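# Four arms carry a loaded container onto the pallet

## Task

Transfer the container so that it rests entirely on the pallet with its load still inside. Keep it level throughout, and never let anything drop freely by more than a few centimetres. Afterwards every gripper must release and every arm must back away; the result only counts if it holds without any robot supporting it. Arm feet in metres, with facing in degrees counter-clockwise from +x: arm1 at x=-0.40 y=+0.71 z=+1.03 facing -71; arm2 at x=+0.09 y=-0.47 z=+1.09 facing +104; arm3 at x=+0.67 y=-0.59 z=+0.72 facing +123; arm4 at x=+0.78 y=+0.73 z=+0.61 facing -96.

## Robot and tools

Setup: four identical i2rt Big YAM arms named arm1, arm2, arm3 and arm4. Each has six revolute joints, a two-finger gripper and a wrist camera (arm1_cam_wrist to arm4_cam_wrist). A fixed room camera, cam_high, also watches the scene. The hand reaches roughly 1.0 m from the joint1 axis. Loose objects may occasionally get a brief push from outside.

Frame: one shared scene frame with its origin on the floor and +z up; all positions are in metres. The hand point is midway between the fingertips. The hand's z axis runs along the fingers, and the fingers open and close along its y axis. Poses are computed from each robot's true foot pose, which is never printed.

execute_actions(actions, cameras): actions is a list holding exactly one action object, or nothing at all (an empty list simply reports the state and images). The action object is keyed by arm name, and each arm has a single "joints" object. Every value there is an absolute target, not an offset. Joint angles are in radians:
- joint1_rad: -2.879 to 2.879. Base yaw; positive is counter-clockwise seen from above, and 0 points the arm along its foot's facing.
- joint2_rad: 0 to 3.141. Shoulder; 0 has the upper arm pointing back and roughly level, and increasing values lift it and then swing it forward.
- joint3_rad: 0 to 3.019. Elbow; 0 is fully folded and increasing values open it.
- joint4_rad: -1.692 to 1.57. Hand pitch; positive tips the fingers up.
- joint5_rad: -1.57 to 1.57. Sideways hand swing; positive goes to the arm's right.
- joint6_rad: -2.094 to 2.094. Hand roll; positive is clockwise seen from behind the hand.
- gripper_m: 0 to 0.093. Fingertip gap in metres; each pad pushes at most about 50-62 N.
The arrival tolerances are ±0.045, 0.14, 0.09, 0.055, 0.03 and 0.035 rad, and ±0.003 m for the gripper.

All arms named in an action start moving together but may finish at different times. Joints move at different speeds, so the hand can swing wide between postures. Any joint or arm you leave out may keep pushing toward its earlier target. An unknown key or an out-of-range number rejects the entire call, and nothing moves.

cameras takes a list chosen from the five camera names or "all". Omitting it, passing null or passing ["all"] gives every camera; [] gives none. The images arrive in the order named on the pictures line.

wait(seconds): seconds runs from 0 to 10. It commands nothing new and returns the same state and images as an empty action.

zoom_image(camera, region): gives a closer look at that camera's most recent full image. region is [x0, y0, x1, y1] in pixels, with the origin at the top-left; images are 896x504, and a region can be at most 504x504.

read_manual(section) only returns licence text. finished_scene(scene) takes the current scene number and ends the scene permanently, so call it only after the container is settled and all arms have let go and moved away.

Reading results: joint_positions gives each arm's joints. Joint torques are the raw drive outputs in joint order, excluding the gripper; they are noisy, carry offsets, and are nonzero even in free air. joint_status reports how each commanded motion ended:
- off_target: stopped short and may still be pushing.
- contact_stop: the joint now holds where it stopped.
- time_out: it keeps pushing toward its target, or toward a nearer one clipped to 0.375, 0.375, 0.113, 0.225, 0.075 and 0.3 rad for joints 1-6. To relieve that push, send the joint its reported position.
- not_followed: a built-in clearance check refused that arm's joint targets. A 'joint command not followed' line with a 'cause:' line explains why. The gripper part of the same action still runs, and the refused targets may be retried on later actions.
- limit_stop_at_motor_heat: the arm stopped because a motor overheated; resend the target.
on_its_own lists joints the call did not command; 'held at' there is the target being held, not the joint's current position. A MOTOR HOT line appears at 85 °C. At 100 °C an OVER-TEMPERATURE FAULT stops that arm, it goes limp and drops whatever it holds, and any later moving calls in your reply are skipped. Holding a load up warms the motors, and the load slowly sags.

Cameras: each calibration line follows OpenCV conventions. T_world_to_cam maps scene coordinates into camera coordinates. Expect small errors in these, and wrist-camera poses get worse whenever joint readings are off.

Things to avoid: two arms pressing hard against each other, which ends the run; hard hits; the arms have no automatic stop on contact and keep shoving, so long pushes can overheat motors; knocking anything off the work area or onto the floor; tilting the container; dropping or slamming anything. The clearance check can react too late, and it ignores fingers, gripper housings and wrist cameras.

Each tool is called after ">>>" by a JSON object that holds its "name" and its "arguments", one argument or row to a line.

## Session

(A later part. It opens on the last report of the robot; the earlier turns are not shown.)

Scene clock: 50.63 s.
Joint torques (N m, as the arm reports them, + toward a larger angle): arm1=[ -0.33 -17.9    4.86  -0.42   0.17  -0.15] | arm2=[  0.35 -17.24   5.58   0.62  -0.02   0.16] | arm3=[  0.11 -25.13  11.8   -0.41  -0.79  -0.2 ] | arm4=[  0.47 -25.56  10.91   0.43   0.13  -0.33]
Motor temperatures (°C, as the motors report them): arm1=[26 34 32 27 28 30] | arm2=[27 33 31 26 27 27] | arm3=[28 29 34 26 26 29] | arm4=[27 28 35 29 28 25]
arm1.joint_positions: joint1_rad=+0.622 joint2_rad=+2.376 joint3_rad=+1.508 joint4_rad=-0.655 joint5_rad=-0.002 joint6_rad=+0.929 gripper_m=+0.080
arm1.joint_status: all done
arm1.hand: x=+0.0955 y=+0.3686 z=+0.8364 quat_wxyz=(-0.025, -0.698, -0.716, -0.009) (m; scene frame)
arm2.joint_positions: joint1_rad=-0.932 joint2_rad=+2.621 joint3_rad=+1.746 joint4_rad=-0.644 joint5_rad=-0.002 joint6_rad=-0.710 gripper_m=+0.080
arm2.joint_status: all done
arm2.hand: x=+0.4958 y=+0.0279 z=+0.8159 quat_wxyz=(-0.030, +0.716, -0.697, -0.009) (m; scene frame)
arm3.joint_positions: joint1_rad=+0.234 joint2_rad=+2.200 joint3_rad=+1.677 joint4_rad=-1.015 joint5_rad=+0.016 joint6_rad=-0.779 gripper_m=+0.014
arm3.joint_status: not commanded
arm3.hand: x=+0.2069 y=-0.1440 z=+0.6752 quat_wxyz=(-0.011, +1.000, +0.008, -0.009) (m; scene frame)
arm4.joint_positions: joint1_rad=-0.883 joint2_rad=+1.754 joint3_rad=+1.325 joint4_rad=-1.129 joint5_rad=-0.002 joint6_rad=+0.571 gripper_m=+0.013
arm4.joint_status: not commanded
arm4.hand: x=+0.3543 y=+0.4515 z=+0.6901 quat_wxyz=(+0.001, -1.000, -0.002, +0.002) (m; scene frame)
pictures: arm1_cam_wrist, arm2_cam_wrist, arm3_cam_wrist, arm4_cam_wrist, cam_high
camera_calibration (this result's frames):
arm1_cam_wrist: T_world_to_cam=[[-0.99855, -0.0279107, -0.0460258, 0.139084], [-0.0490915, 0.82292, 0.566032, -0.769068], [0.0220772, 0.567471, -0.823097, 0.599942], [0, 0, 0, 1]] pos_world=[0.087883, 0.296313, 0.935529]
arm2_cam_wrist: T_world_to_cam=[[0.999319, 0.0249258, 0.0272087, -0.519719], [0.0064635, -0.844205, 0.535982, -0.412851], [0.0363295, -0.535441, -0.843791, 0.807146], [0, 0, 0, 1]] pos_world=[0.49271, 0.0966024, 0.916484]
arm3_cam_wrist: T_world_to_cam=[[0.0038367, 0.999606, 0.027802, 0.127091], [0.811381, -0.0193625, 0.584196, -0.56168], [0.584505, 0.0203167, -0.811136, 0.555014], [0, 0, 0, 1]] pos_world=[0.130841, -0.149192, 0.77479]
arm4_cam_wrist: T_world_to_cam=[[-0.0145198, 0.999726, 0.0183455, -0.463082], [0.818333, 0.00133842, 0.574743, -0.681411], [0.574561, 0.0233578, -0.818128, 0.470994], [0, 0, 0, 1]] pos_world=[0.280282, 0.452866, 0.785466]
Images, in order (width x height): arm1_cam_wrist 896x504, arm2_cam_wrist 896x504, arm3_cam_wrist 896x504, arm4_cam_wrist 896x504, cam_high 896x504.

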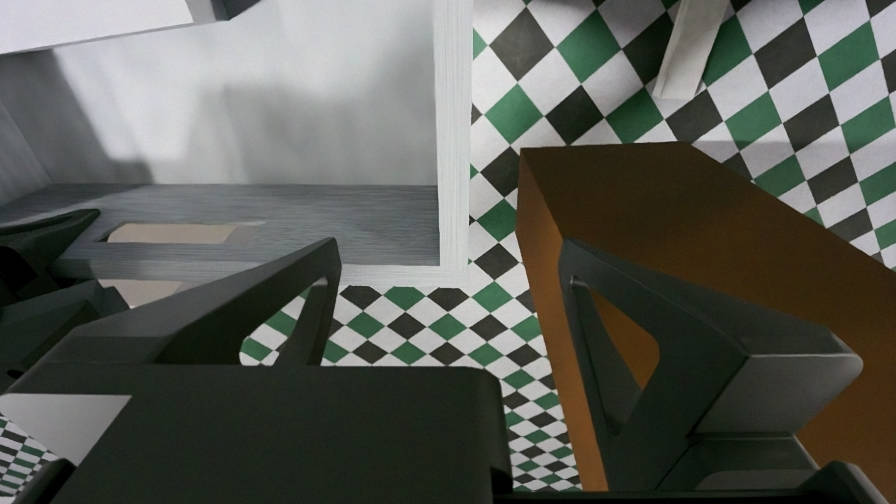

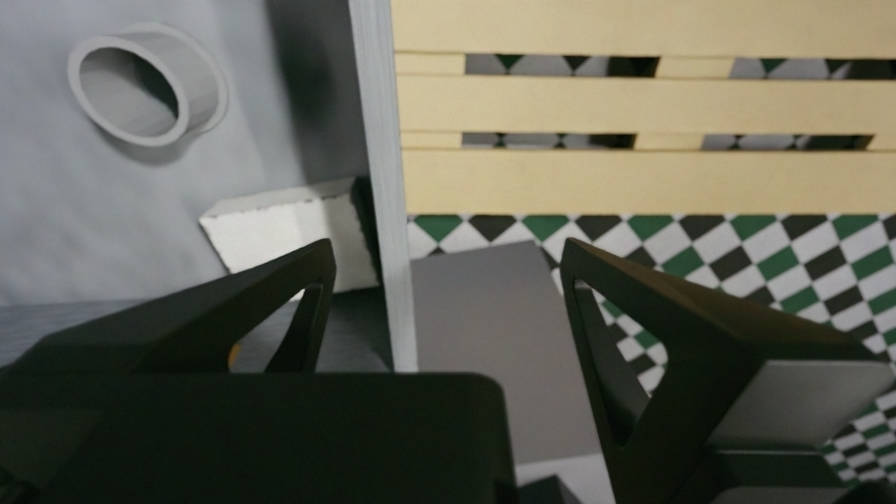

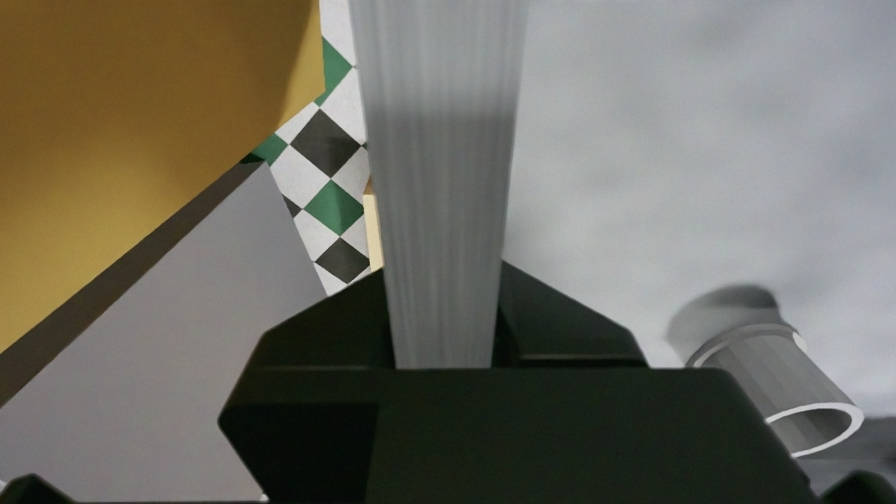

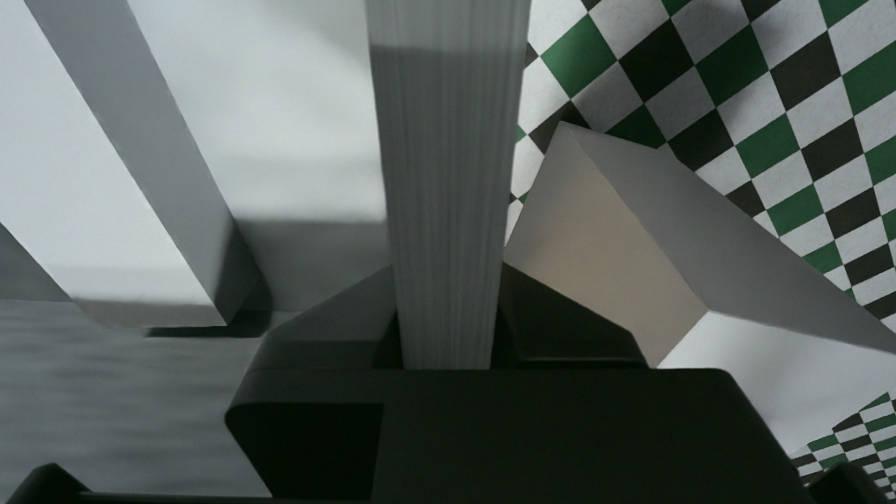

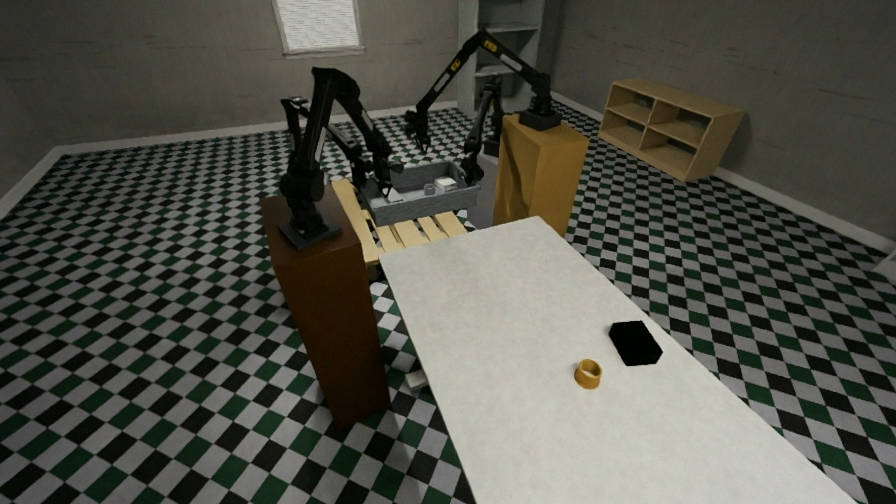

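>>> {"name": "execute_actions", "arguments": {
  "actions": [
    {"arm1":{"joints":{"joint1_rad":-0.5,"joint2_rad":1.2,"joint3_rad":1.3,"joint4_rad":-1.3,"joint6_rad":0}},"arm2":{"joints":{"joint2_rad":1.8,"joint4_rad":-1.3}},"arm3":{"joints":{"joint1_rad":0.135,"joint2_rad":2.13,"joint3_rad":1.435,"joint4_rad":-0.778,"joint6_rad":-0.879}},"arm4":{"joints":{"joint1_rad":-0.753,"joint2_rad":1.63,"joint3_rad":1.055,"joint4_rad":-0.885,"joint6_rad":0.70}}}
  ],
  "cameras": []
}}

>>> {"name": "execute_actions", "arguments": {
  "actions": [
    {"arm2":{"joints":{"joint1_rad":0.3,"joint2_rad":1.2,"joint3_rad":1.3,"joint6_rad":0}},"arm3":{"joints":{"joint1_rad":0.012,"joint2_rad":2.21,"joint3_rad":1.255,"joint4_rad":-0.528,"joint6_rad":-1.0}},"arm4":{"joints":{"joint1_rad":-0.59,"joint2_rad":1.71,"joint3_rad":0.83,"joint4_rad":-0.61,"joint6_rad":0.864}}}
  ],
  "cameras": ["cam_high","arm2_cam_wrist"]
}}

Scene clock: 53.30 s.
Joint torques (N m, as the arm reports them, + toward a larger angle): arm1=[-0.19 -8.49  8.71  0.13 -0.16 -0.21] | arm2=[  0.22 -14.35   8.95   0.74  -0.04   0.17] | arm3=[  2.01 -21.05  10.04  -0.05  -1.02  -0.11] | arm4=[ -0.57 -23.07   9.58   0.4    0.69  -0.12]
Motor temperatures (°C, as the motors report them): arm1=[26 34 32 27 28 30] | arm2=[27 33 31 26 27 27] | arm3=[28 30 34 26 26 29] | arm4=[27 28 35 29 28 25]
arm1.joint_positions: joint1_rad=-0.497 joint2_rad=+1.195 joint3_rad=+1.297 joint4_rad=-1.290 joint5_rad=+0.003 joint6_rad=+0.016 gripper_m=+0.080
arm1.joint_status: all done
arm1.hand: x=-0.4675 y=+0.3014 z=+1.3435 quat_wxyz=(-0.124, -0.755, -0.629, +0.141) (m; scene frame)
arm2.joint_positions: joint1_rad=-0.932 joint2_rad=+1.799 joint3_rad=+1.740 joint4_rad=-1.292 joint5_rad=-0.002 joint6_rad=-0.710 gripper_m=+0.080
arm2.joint_status: all done
arm2.hand: x=+0.4756 y=-0.0049 z=+1.3154 quat_wxyz=(-0.113, +0.712, -0.693, -0.016) (m; scene frame)
arm3.joint_positions: joint1_rad=+0.129 joint2_rad=+2.187 joint3_rad=+1.397 joint4_rad=-0.772 joint5_rad=+0.020 joint6_rad=-0.877 gripper_m=+0.014
arm3.joint_status: all done
arm3.hand: x=+0.3023 y=-0.1528 z=+0.5982 quat_wxyz=(-0.004, +1.000, +0.004, +0.002) (m; scene frame)
arm4.joint_positions: joint1_rad=-0.749 joint2_rad=+1.707 joint3_rad=+1.008 joint4_rad=-0.873 joint5_rad=-0.014 joint6_rad=+0.714 gripper_m=+0.013
arm4.joint_status: all done
arm4.hand: x=+0.4537 y=+0.4450 z=+0.6100 quat_wxyz=(-0.001, -1.000, +0.003, -0.007) (m; scene frame)
pictures: none
No camera images: the call's "cameras" was empty. Leave "cameras" out to get every camera's image.

Scene clock: 55.00 s.
Joint torques (N m, as the arm reports them, + toward a larger angle): arm1=[-0.17 -8.3   8.61  0.12 -0.16 -0.22] | arm2=[ 0.01 -5.52  8.74  1.13  0.02  0.23] | arm3=[  0.88 -19.33   7.93  -0.12  -1.07  -0.15] | arm4=[ -0.71 -17.72   8.08   0.65   0.33  -0.22]
Motor temperatures (°C, as the motors report them): arm1=[26 33 32 27 28 30] | arm2=[27 32 31 26 27 27] | arm3=[28 30 34 26 27 29] | arm4=[27 28 35 29 28 25]
arm1.joint_positions: joint1_rad=-0.497 joint2_rad=+1.195 joint3_rad=+1.297 joint4_rad=-1.290 joint5_rad=+0.003 joint6_rad=+0.016 gripper_m=+0.080
arm1.joint_status: not commanded
arm1.hand: x=-0.4675 y=+0.3014 z=+1.3435 quat_wxyz=(-0.124, -0.754, -0.629, +0.141) (m; scene frame)
arm2.joint_positions: joint1_rad=+0.302 joint2_rad=+1.189 joint3_rad=+1.301 joint4_rad=-1.293 joint5_rad=-0.001 joint6_rad=-0.013 gripper_m=+0.080
arm2.joint_status: all done
arm2.hand: x=-0.1262 y=-0.1224 z=+1.4159 quat_wxyz=(-0.100, +0.858, -0.473, -0.173) (m; scene frame)
arm3.joint_positions: joint1_rad=+0.006 joint2_rad=+2.257 joint3_rad=+1.223 joint4_rad=-0.518 joint5_rad=+0.020 joint6_rad=-0.994 gripper_m=+0.013
arm3.joint_status: all done
arm3.hand: x=+0.3871 y=-0.1570 z=+0.5208 quat_wxyz=(-0.007, +1.000, +0.001, +0.001) (m; scene frame)
arm4.joint_positions: joint1_rad=-0.587 joint2_rad=+1.749 joint3_rad=+0.783 joint4_rad=-0.604 joint5_rad=-0.006 joint6_rad=+0.883 gripper_m=+0.013
arm4.joint_status: all done
arm4.hand: x=+0.5413 y=+0.4429 z=+0.5365 quat_wxyz=(+0.002, -1.000, +0.006, -0.004) (m; scene frame)
pictures: arm2_cam_wrist, cam_high
camera_calibration (this result's frames):
arm2_cam_wrist: T_world_to_cam=[[0.845973, 0.533199, 0.00533825, 0.16308], [0.51958, -0.826534, 0.216513, -0.338017], [0.119857, -0.18039, -0.976265, 1.49714], [0, 0, 0, 1]] pos_world=[-0.141775, -0.0962674, 1.53392]
Images, in order (width x height): arm2_cam_wrist 896x504, cam_high 896x504.

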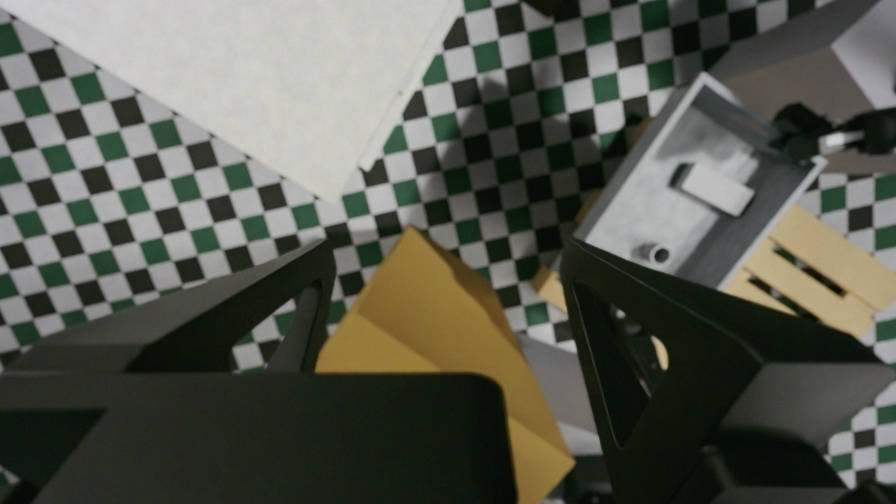

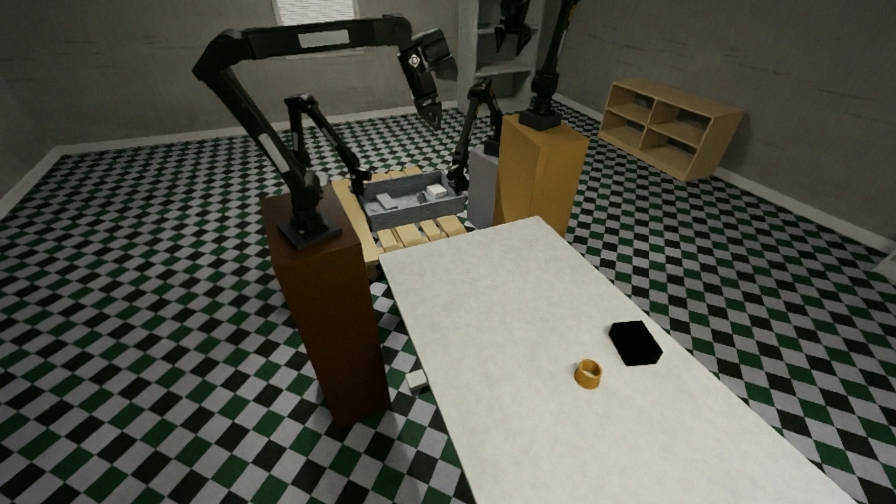

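>>> {"name": "execute_actions", "arguments": {
  "actions": [
    {"arm2":{"joints":{"joint1_rad":-0.5,"joint4_rad":-0.9}},"arm3":{"joints":{"joint1_rad":-0.14,"joint2_rad":2.367,"joint3_rad":1.178,"joint4_rad":-0.305,"joint6_rad":-1.154}},"arm4":{"joints":{"joint1_rad":-0.375,"joint2_rad":1.893,"joint3_rad":0.718,"joint4_rad":-0.318,"joint6_rad":1.085}}}
  ],
  "cameras": []
}}

>>> {"name": "execute_actions", "arguments": {
  "actions": [
    {"arm3":{"joints":{"joint1_rad":-0.323,"joint2_rad":2.557,"joint3_rad":1.185,"joint4_rad":-0.125,"joint6_rad":-1.337}},"arm4":{"joints":{"joint1_rad":-0.113,"joint2_rad":2.15,"joint3_rad":0.70,"joint4_rad":-0.048,"joint6_rad":1.347}}}
  ],
  "cameras": []
}}

>>> {"name": "execute_actions", "arguments": {
  "actions": [
    {"arm3":{"joints":{"joint1_rad":-0.529,"joint2_rad":2.76,"joint3_rad":1.285,"joint4_rad":-0.02,"joint6_rad":-1.543}},"arm4":{"joints":{"joint1_rad":0.171,"joint2_rad":2.41,"joint3_rad":0.80,"joint4_rad":0.114,"joint6_rad":1.63}}}
  ]
}}

Scene clock: 56.57 s.
Joint torques (N m, as the arm reports them, + toward a larger angle): arm1=[-0.19 -8.21  8.64  0.12 -0.16 -0.22] | arm2=[ 0.2  -6.23  9.14  2.76 -0.08  0.21] | arm3=[  0.13 -20.     5.57  -0.52  -1.02  -0.27] | arm4=[ -0.55 -18.12   5.52   1.08   0.24  -0.14]
Motor temperatures (°C, as the motors report them): arm1=[26 33 32 27 28 30] | arm2=[27 32 31 26 27 27] | arm3=[28 30 33 26 27 29] | arm4=[27 28 34 29 28 25]
arm1.joint_positions: joint1_rad=-0.497 joint2_rad=+1.195 joint3_rad=+1.297 joint4_rad=-1.290 joint5_rad=+0.003 joint6_rad=+0.016 gripper_m=+0.080
arm1.joint_status: not commanded
arm1.hand: x=-0.4675 y=+0.3014 z=+1.3435 quat_wxyz=(-0.124, -0.754, -0.629, +0.141) (m; scene frame)
arm2.joint_positions: joint1_rad=-0.501 joint2_rad=+1.191 joint3_rad=+1.301 joint4_rad=-0.916 joint5_rad=+0.001 joint6_rad=-0.011 gripper_m=+0.080
arm2.joint_status: all done
arm2.hand: x=+0.2158 y=+0.0000 z=+1.4665 quat_wxyz=(-0.300, +0.570, -0.729, -0.232) (m; scene frame)
arm3.joint_positions: joint1_rad=-0.138 joint2_rad=+2.427 joint3_rad=+1.148 joint4_rad=-0.291 joint5_rad=+0.019 joint6_rad=-1.138 gripper_m=+0.014
arm3.joint_status: all done
arm3.hand: x=+0.4728 y=-0.1691 z=+0.4299 quat_wxyz=(+0.001, +1.000, +0.001, +0.005) (m; scene frame)
arm4.joint_positions: joint1_rad=-0.373 joint2_rad=+1.944 joint3_rad=+0.678 joint4_rad=-0.322 joint5_rad=-0.004 joint6_rad=+1.097 gripper_m=+0.013
arm4.joint_status: all done
arm4.hand: x=+0.6262 y=+0.4345 z=+0.4539 quat_wxyz=(+0.011, -1.000, +0.006, -0.008) (m; scene frame)
pictures: none
No camera images: the call's "cameras" was empty. Leave "cameras" out to get every camera's image.

Scene clock: 57.73 s.
Joint torques (N m, as the arm reports them, + toward a larger angle): arm1=[-0.16 -8.17  8.63  0.11 -0.16 -0.22] | arm2=[ 0.22 -6.15  9.14  2.76 -0.08  0.21] | arm3=[  0.36 -18.23   4.07  -0.35  -0.67  -0.27] | arm4=[ -1.4  -18.97   3.19   1.     0.1   -0.21]
Motor temperatures (°C, as the motors report them): arm1=[26 33 32 27 28 30] | arm2=[27 32 31 26 27 27] | arm3=[28 30 33 26 27 29] | arm4=[27 28 34 29 28 25]
arm1.joint_positions: joint1_rad=-0.497 joint2_rad=+1.195 joint3_rad=+1.297 joint4_rad=-1.290 joint5_rad=+0.003 joint6_rad=+0.016 gripper_m=+0.080
arm1.joint_status: not commanded
arm1.hand: x=-0.4675 y=+0.3014 z=+1.3435 quat_wxyz=(-0.124, -0.754, -0.629, +0.141) (m; scene frame)
arm2.joint_positions: joint1_rad=-0.501 joint2_rad=+1.191 joint3_rad=+1.301 joint4_rad=-0.916 joint5_rad=+0.001 joint6_rad=-0.011 gripper_m=+0.080
arm2.joint_status: not commanded
arm2.hand: x=+0.2158 y=+0.0000 z=+1.4665 quat_wxyz=(-0.300, +0.570, -0.729, -0.232) (m; scene frame)
arm3.joint_positions: joint1_rad=-0.323 joint2_rad=+2.606 joint3_rad=+1.152 joint4_rad=-0.115 joint5_rad=+0.012 joint6_rad=-1.321 gripper_m=+0.014
arm3.joint_status: all done
arm3.hand: x=+0.5607 y=-0.1766 z=+0.3536 quat_wxyz=(+0.003, +1.000, +0.000, +0.002) (m; scene frame)
arm4.joint_positions: joint1_rad=-0.106 joint2_rad=+2.199 joint3_rad=+0.663 joint4_rad=-0.052 joint5_rad=+0.000 joint6_rad=+1.365 gripper_m=+0.013
arm4.joint_status: all done
arm4.hand: x=+0.7148 y=+0.4295 z=+0.3754 quat_wxyz=(+0.013, -1.000, +0.007, -0.005) (m; scene frame)
pictures: none
No camera images: the call's "cameras" was empty. Leave "cameras" out to get every camera's image.

Scene clock: 58.93 s.
Joint torques (N m, as the arm reports them, + toward a larger angle): arm1=[-0.16 -8.22  8.63  0.12 -0.16 -0.21] | arm2=[ 0.18 -6.13  9.15  2.76 -0.08  0.21] | arm3=[  1.1  -18.55   2.92  -0.27  -0.31  -0.23] | arm4=[ -1.81 -20.49   0.79   1.25  -0.01  -0.31]
Motor temperatures (°C, as the motors report them): arm1=[26 33 32 27 28 30] | arm2=[27 31 31 26 27 27] | arm3=[28 30 33 26 27 29] | arm4=[27 28 34 29 28 25]
arm1.joint_positions: joint1_rad=-0.497 joint2_rad=+1.195 joint3_rad=+1.297 joint4_rad=-1.290 joint5_rad=+0.003 joint6_rad=+0.016 gripper_m=+0.080
arm1.joint_status: not commanded
arm1.hand: x=-0.4675 y=+0.3014 z=+1.3435 quat_wxyz=(-0.124, -0.754, -0.629, +0.141) (m; scene frame)
arm2.joint_positions: joint1_rad=-0.501 joint2_rad=+1.191 joint3_rad=+1.301 joint4_rad=-0.916 joint5_rad=+0.001 joint6_rad=-0.011 gripper_m=+0.080
arm2.joint_status: not commanded
arm2.hand: x=+0.2158 y=+0.0000 z=+1.4665 quat_wxyz=(-0.300, +0.570, -0.729, -0.232) (m; scene frame)
arm3.joint_positions: joint1_rad=-0.535 joint2_rad=+2.815 joint3_rad=+1.253 joint4_rad=-0.009 joint5_rad=+0.005 joint6_rad=-1.531 gripper_m=+0.014
arm3.joint_status: all done
arm3.hand: x=+0.6496 y=-0.1865 z=+0.2731 quat_wxyz=(+0.005, +1.000, -0.001, +0.000) (m; scene frame)
arm4.joint_positions: joint1_rad=+0.186 joint2_rad=+2.466 joint3_rad=+0.778 joint4_rad=+0.104 joint5_rad=+0.003 joint6_rad=+1.659 gripper_m=+0.013
arm4.joint_status: all done
arm4.hand: x=+0.8046 y=+0.4198 z=+0.2954 quat_wxyz=(+0.011, -1.000, +0.008, -0.001) (m; scene frame)
pictures: arm1_cam_wrist, arm2_cam_wrist, arm3_cam_wrist, arm4_cam_wrist, cam_high
camera_calibration (this result's frames):
arm1_cam_wrist: T_world_to_cam=[[-0.984158, 0.177086, -0.00857702, -0.506981], [0.169586, 0.954378, 0.245771, -0.535609], [0.0517083, 0.240423, -0.96929, 1.37673], [0, 0, 0, 1]] pos_world=[-0.479306, 0.269956, 1.46174]
arm2_cam_wrist: T_world_to_cam=[[0.970387, -0.241554, -0.000410514, -0.210202], [-0.238633, -0.958388, -0.156676, 0.285375], [0.0374523, 0.152135, -0.98765, 1.5621], [0, 0, 0, 1]] pos_world=[0.213573, -0.014925, 1.58743]
arm3_cam_wrist: T_world_to_cam=[[0.0210032, 0.999765, -0.00541491, 0.176931], [0.800815, -0.0135807, 0.598757, -0.682844], [0.598543, -0.0169122, -0.800912, -0.0478402], [0, 0, 0, 1]] pos_world=[0.571751, -0.186972, 0.3715]
arm4_cam_wrist: T_world_to_cam=[[0.00439655, 0.999225, 0.0391108, -0.438787], [0.81501, -0.0262429, 0.578852, -0.80994], [0.57943, 0.0293307, -0.814494, -0.117346], [0, 0, 0, 1]] pos_world=[0.730032, 0.420634, 0.39042]
Images, in order (width x height): arm1_cam_wrist 896x504, arm2_cam_wrist 896x504, arm3_cam_wrist 896x504, arm4_cam_wrist 896x504, cam_high 896x504.

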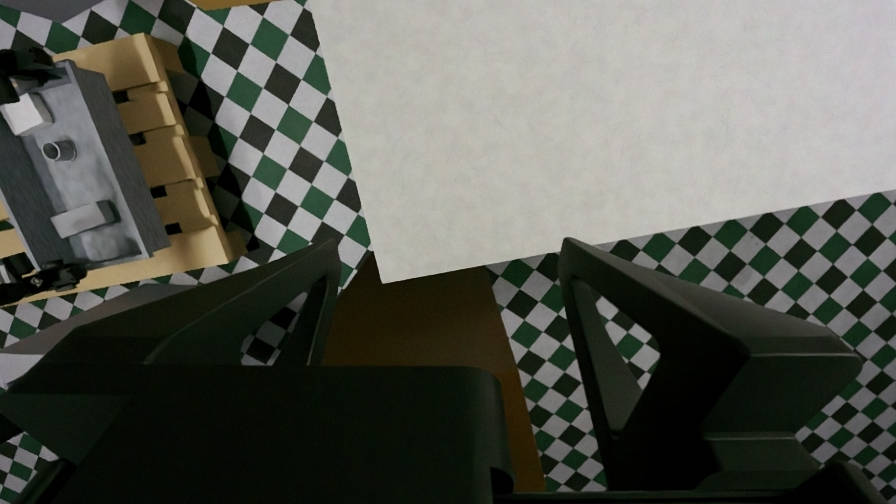

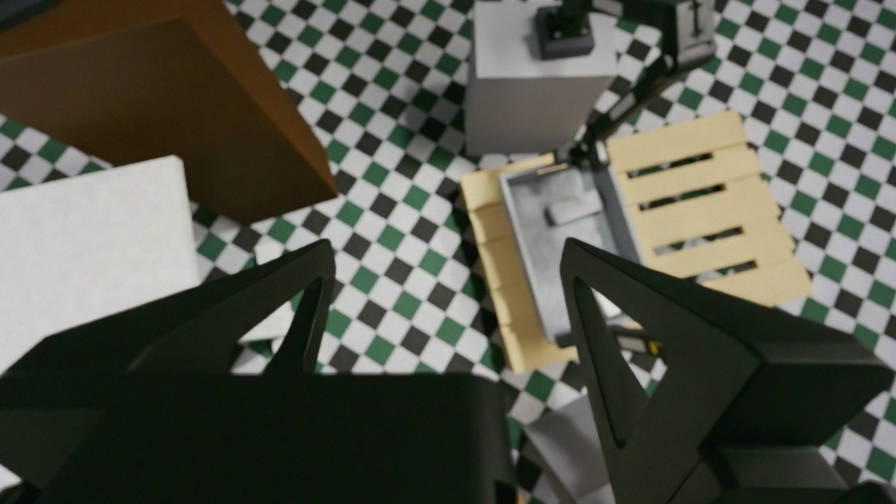

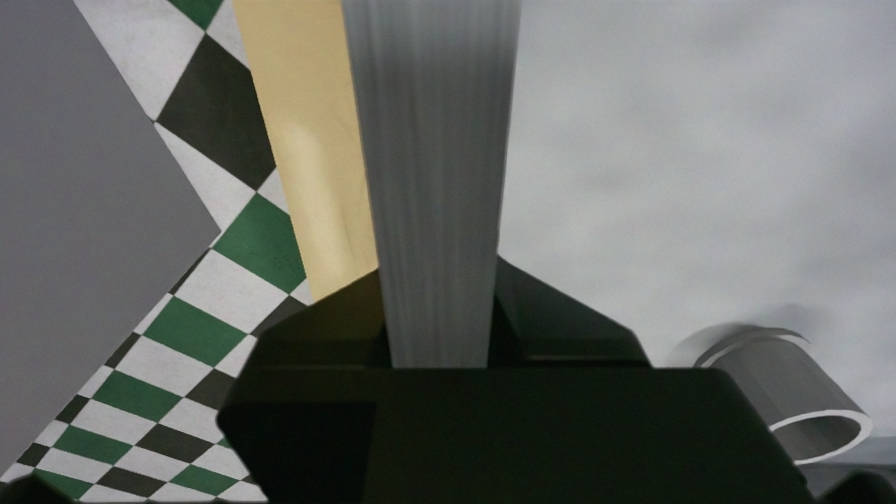

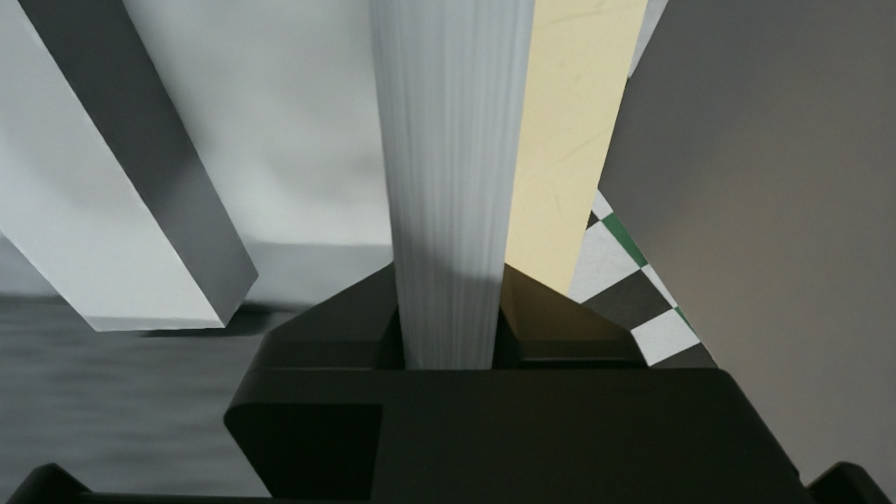

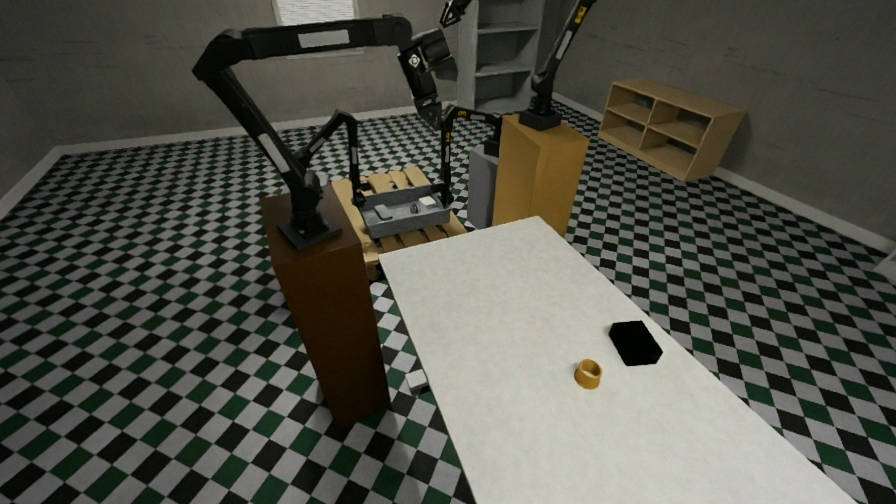

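>>> {"name": "execute_actions", "arguments": {
  "actions": [
    {"arm3":{"joints":{"joint2_rad":2.87,"joint3_rad":1.365,"joint4_rad":0.012}},"arm4":{"joints":{"joint1_rad":0.18,"joint2_rad":2.525,"joint3_rad":0.855,"joint4_rad":0.18,"joint6_rad":1.65}}}
  ],
  "cameras": ["arm3_cam_wrist","arm4_cam_wrist","cam_high"]
}}

>>> {"name": "zoom_image", "arguments": {
  "camera": "cam_high",
  "region": [320, 150, 500, 270]
}}

Scene clock: 59.90 s.
Joint torques (N m, as the arm reports them, + toward a larger angle): arm1=[-0.19 -8.18  8.61  0.11 -0.16 -0.22] | arm2=[ 0.12 -6.17  9.14  2.78 -0.08  0.21] | arm3=[  1.   -17.93   2.3    0.07  -0.28  -0.19] | arm4=[ -1.8  -20.82   0.09   1.56  -0.11  -0.09]
Motor temperatures (°C, as the motors report them): arm1=[26 32 33 27 28 30] | arm2=[27 31 31 26 27 27] | arm3=[28 30 32 26 27 29] | arm4=[27 28 34 29 28 25]
arm1.joint_positions: joint1_rad=-0.497 joint2_rad=+1.195 joint3_rad=+1.297 joint4_rad=-1.290 joint5_rad=+0.003 joint6_rad=+0.016 gripper_m=+0.080
arm1.joint_status: not commanded
arm1.hand: x=-0.4675 y=+0.3014 z=+1.3435 quat_wxyz=(-0.124, -0.754, -0.629, +0.141) (m; scene frame)
arm2.joint_positions: joint1_rad=-0.501 joint2_rad=+1.191 joint3_rad=+1.301 joint4_rad=-0.916 joint5_rad=+0.001 joint6_rad=-0.011 gripper_m=+0.080
arm2.joint_status: not commanded
arm2.hand: x=+0.2158 y=+0.0000 z=+1.4665 quat_wxyz=(-0.300, +0.570, -0.729, -0.232) (m; scene frame)
arm3.joint_positions: joint1_rad=-0.535 joint2_rad=+2.915 joint3_rad=+1.341 joint4_rad=+0.013 joint5_rad=+0.005 joint6_rad=-1.529 gripper_m=+0.014
arm3.joint_status: all done
arm3.hand: x=+0.6491 y=-0.1852 z=+0.2349 quat_wxyz=(+0.001, +1.000, -0.002, -0.001) (m; scene frame)
arm4.joint_positions: joint1_rad=+0.186 joint2_rad=+2.578 joint3_rad=+0.838 joint4_rad=+0.162 joint5_rad=+0.004 joint6_rad=+1.661 gripper_m=+0.013
arm4.joint_status: all done
arm4.hand: x=+0.8045 y=+0.4205 z=+0.2594 quat_wxyz=(+0.008, -1.000, +0.009, +0.000) (m; scene frame)
pictures: arm3_cam_wrist, arm4_cam_wrist, cam_high
camera_calibration (this result's frames):
arm3_cam_wrist: T_world_to_cam=[[0.0225949, 0.999735, 0.00446231, 0.172085], [0.801238, -0.0207778, 0.597984, -0.660923], [0.597918, -0.00993605, -0.801495, -0.076324], [0, 0, 0, 1]] pos_world=[0.571305, -0.18653, 0.333281]
arm4_cam_wrist: T_world_to_cam=[[0.00634675, 0.9994, 0.0340528, -0.43833], [0.815655, -0.0248744, 0.578004, -0.789891], [0.578504, 0.0241069, -0.815323, -0.143471], [0, 0, 0, 1]] pos_world=[0.730058, 0.421878, 0.354511]
Images, in order (width x height): arm3_cam_wrist 896x504, arm4_cam_wrist 896x504, cam_high 896x504.

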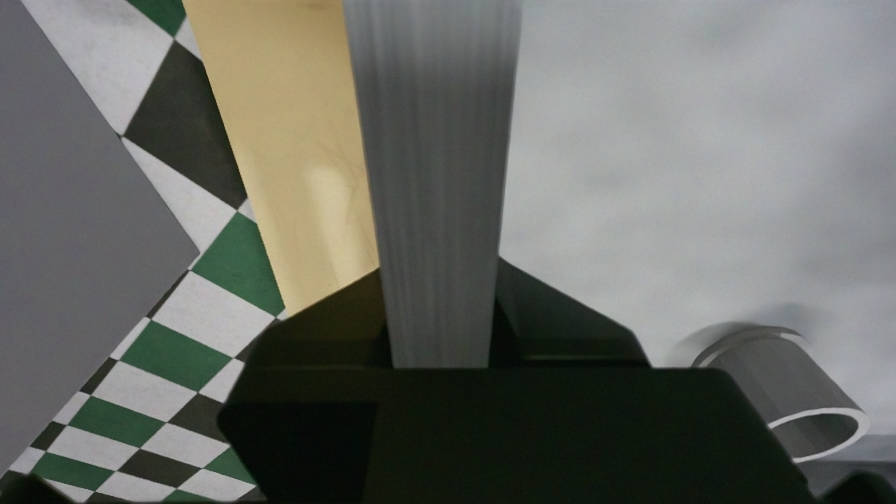

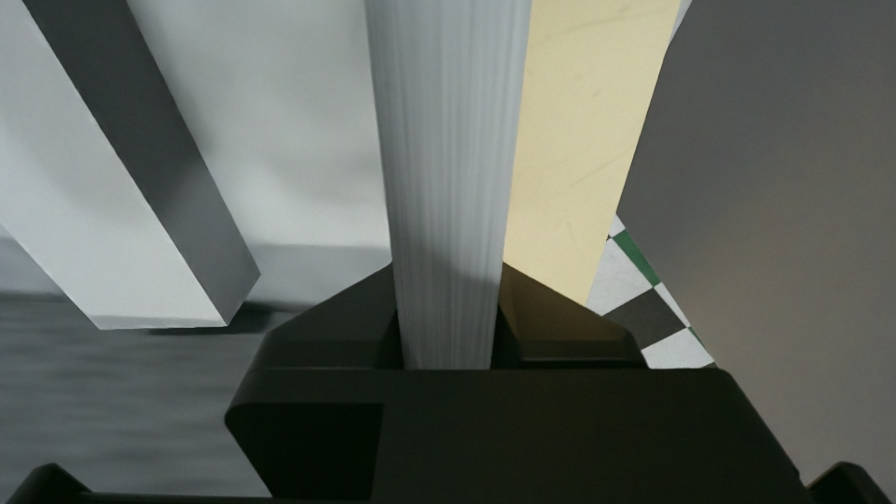

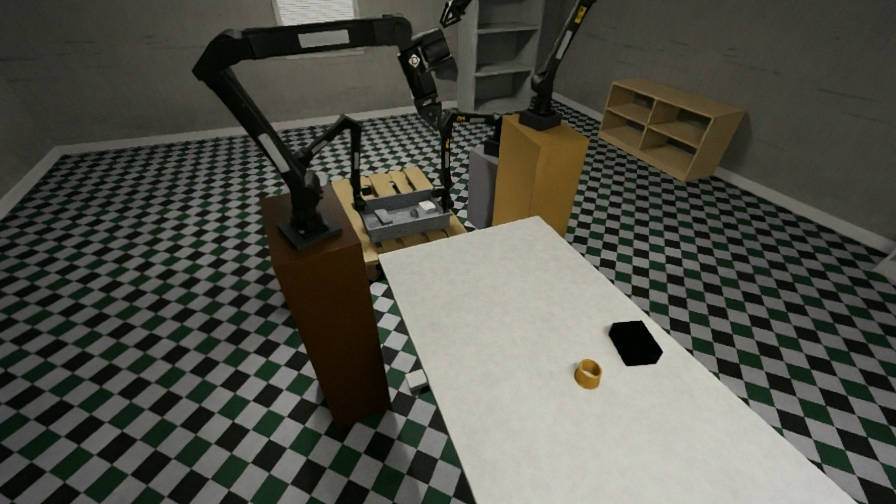

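Region (320, 150, 500, 270) of cam_high's 896x504 image, scaled by 2.800, with more detail than that image has.

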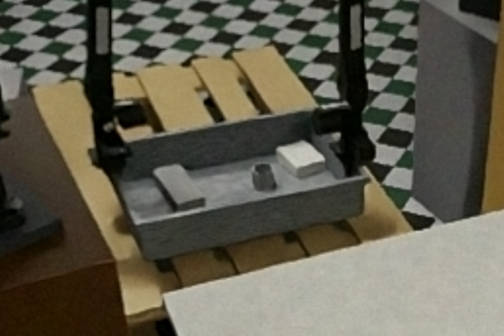

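>>> {"name": "execute_actions", "arguments": {
  "actions": [
    {"arm3":{"joints":{"joint2_rad":2.94,"joint3_rad":1.42,"joint4_rad":0.027}},"arm4":{"joints":{"joint2_rad":2.605,"joint3_rad":0.895,"joint4_rad":0.22}}}
  ],
  "cameras": []
}}

Scene clock: 60.87 s.
Joint torques (N m, as the arm reports them, + toward a larger angle): arm1=[-0.16 -8.21  8.64  0.1  -0.16 -0.22] | arm2=[ 0.29 -6.2   9.14  2.77 -0.08  0.22] | arm3=[  0.46 -17.11   2.25   0.11  -0.29  -0.23] | arm4=[ -1.28 -19.97  -0.44   1.64  -0.1   -0.14]
Motor temperatures (°C, as the motors report them): arm1=[26 32 33 27 28 30] | arm2=[27 31 31 26 27 27] | arm3=[28 30 32 26 27 29] | arm4=[27 28 33 29 28 25]
arm1.joint_positions: joint1_rad=-0.497 joint2_rad=+1.195 joint3_rad=+1.297 joint4_rad=-1.290 joint5_rad=+0.003 joint6_rad=+0.016 gripper_m=+0.080
arm1.joint_status: not commanded
arm1.hand: x=-0.4675 y=+0.3014 z=+1.3435 quat_wxyz=(-0.124, -0.754, -0.629, +0.141) (m; scene frame)
arm2.joint_positions: joint1_rad=-0.501 joint2_rad=+1.191 joint3_rad=+1.301 joint4_rad=-0.916 joint5_rad=+0.001 joint6_rad=-0.011 gripper_m=+0.080
arm2.joint_status: not commanded
arm2.hand: x=+0.2158 y=+0.0000 z=+1.4665 quat_wxyz=(-0.300, +0.570, -0.729, -0.232) (m; scene frame)
arm3.joint_positions: joint1_rad=-0.535 joint2_rad=+2.976 joint3_rad=+1.399 joint4_rad=+0.025 joint5_rad=+0.005 joint6_rad=-1.529 gripper_m=+0.014
arm3.joint_status: all done
arm3.hand: x=+0.6489 y=-0.1845 z=+0.2111 quat_wxyz=(-0.003, +1.000, -0.002, -0.001) (m; scene frame)
arm4.joint_positions: joint1_rad=+0.186 joint2_rad=+2.654 joint3_rad=+0.882 joint4_rad=+0.200 joint5_rad=+0.005 joint6_rad=+1.661 gripper_m=+0.013
arm4.joint_status: all done
arm4.hand: x=+0.8045 y=+0.4209 z=+0.2341 quat_wxyz=(+0.005, -1.000, +0.009, +0.000) (m; scene frame)
pictures: none
No camera images: the call's "cameras" was empty. Leave "cameras" out to get every camera's image.

Still free. Again.

>>> {"name": "execute_actions", "arguments": {
  "actions": [
    {"arm3":{"joints":{"joint2_rad":3.01,"joint3_rad":1.475,"joint4_rad":0.035}},"arm4":{"joints":{"joint2_rad":2.685,"joint3_rad":0.94,"joint4_rad":0.255}}}
  ],
  "cameras": ["cam_high"]
}}

>>> {"name": "zoom_image", "arguments": {
  "camera": "cam_high",
  "region": [320, 150, 500, 270]
}}

Scene clock: 61.77 s.
Joint torques (N m, as the arm reports them, + toward a larger angle): arm1=[-0.22 -8.19  8.63  0.11 -0.16 -0.22] | arm2=[ 0.23 -6.14  9.13  2.77 -0.08  0.22] | arm3=[  0.58 -13.73   4.68   0.44  -0.46  -0.26] | arm4=[ -0.81 -19.     0.08   1.24   0.19  -0.15]
Motor temperatures (°C, as the motors report them): arm1=[26 32 33 27 28 30] | arm2=[27 31 31 26 27 27] | arm3=[28 30 32 26 27 29] | arm4=[27 28 33 29 28 25]
arm1.joint_positions: joint1_rad=-0.497 joint2_rad=+1.195 joint3_rad=+1.297 joint4_rad=-1.290 joint5_rad=+0.003 joint6_rad=+0.016 gripper_m=+0.080
arm1.joint_status: not commanded
arm1.hand: x=-0.4675 y=+0.3014 z=+1.3435 quat_wxyz=(-0.124, -0.754, -0.629, +0.141) (m; scene frame)
arm2.joint_positions: joint1_rad=-0.501 joint2_rad=+1.191 joint3_rad=+1.301 joint4_rad=-0.916 joint5_rad=+0.001 joint6_rad=-0.011 gripper_m=+0.080
arm2.joint_status: not commanded
arm2.hand: x=+0.2158 y=+0.0000 z=+1.4665 quat_wxyz=(-0.300, +0.570, -0.729, -0.232) (m; scene frame)
arm3.joint_positions: joint1_rad=-0.534 joint2_rad=+2.996 joint3_rad=+1.421 joint4_rad=+0.025 joint5_rad=+0.008 joint6_rad=-1.526 gripper_m=+0.013
arm3.joint_status: all done
arm3.hand: x=+0.6488 y=-0.1831 z=+0.2035 quat_wxyz=(-0.005, +1.000, -0.003, +0.000) (m; scene frame)
arm4.joint_positions: joint1_rad=+0.186 joint2_rad=+2.721 joint3_rad=+0.917 joint4_rad=+0.245 joint5_rad=-0.002 joint6_rad=+1.663 gripper_m=+0.013
arm4.joint_status: all done
arm4.hand: x=+0.8056 y=+0.4229 z=+0.2120 quat_wxyz=(-0.001, -1.000, +0.010, -0.004) (m; scene frame)
pictures: cam_high
Images, in order (width x height): cam_high 896x504.

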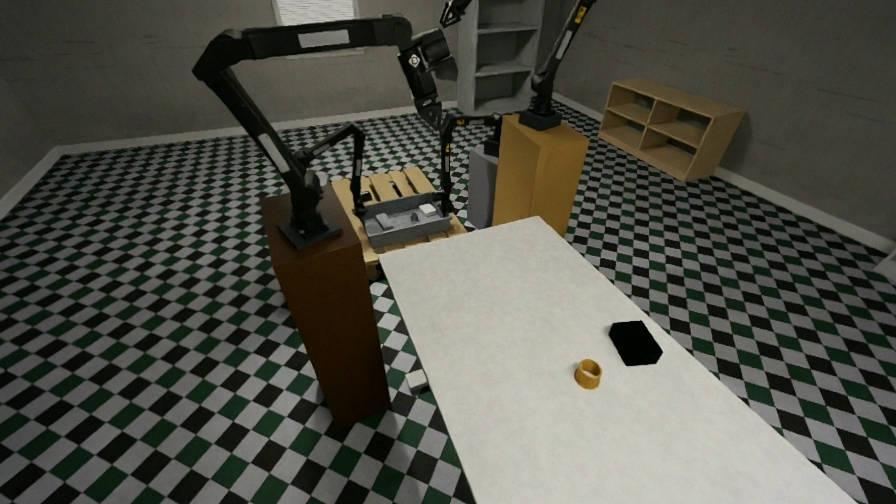

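Region (320, 150, 500, 270) of cam_high's 896x504 image, scaled by 2.800, with more detail than that image has.

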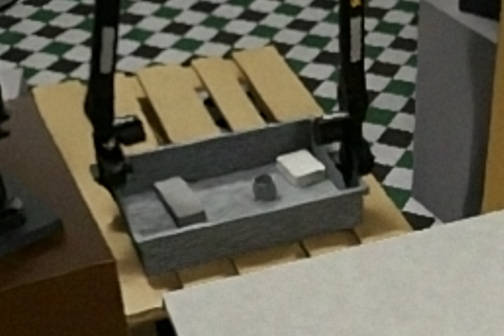

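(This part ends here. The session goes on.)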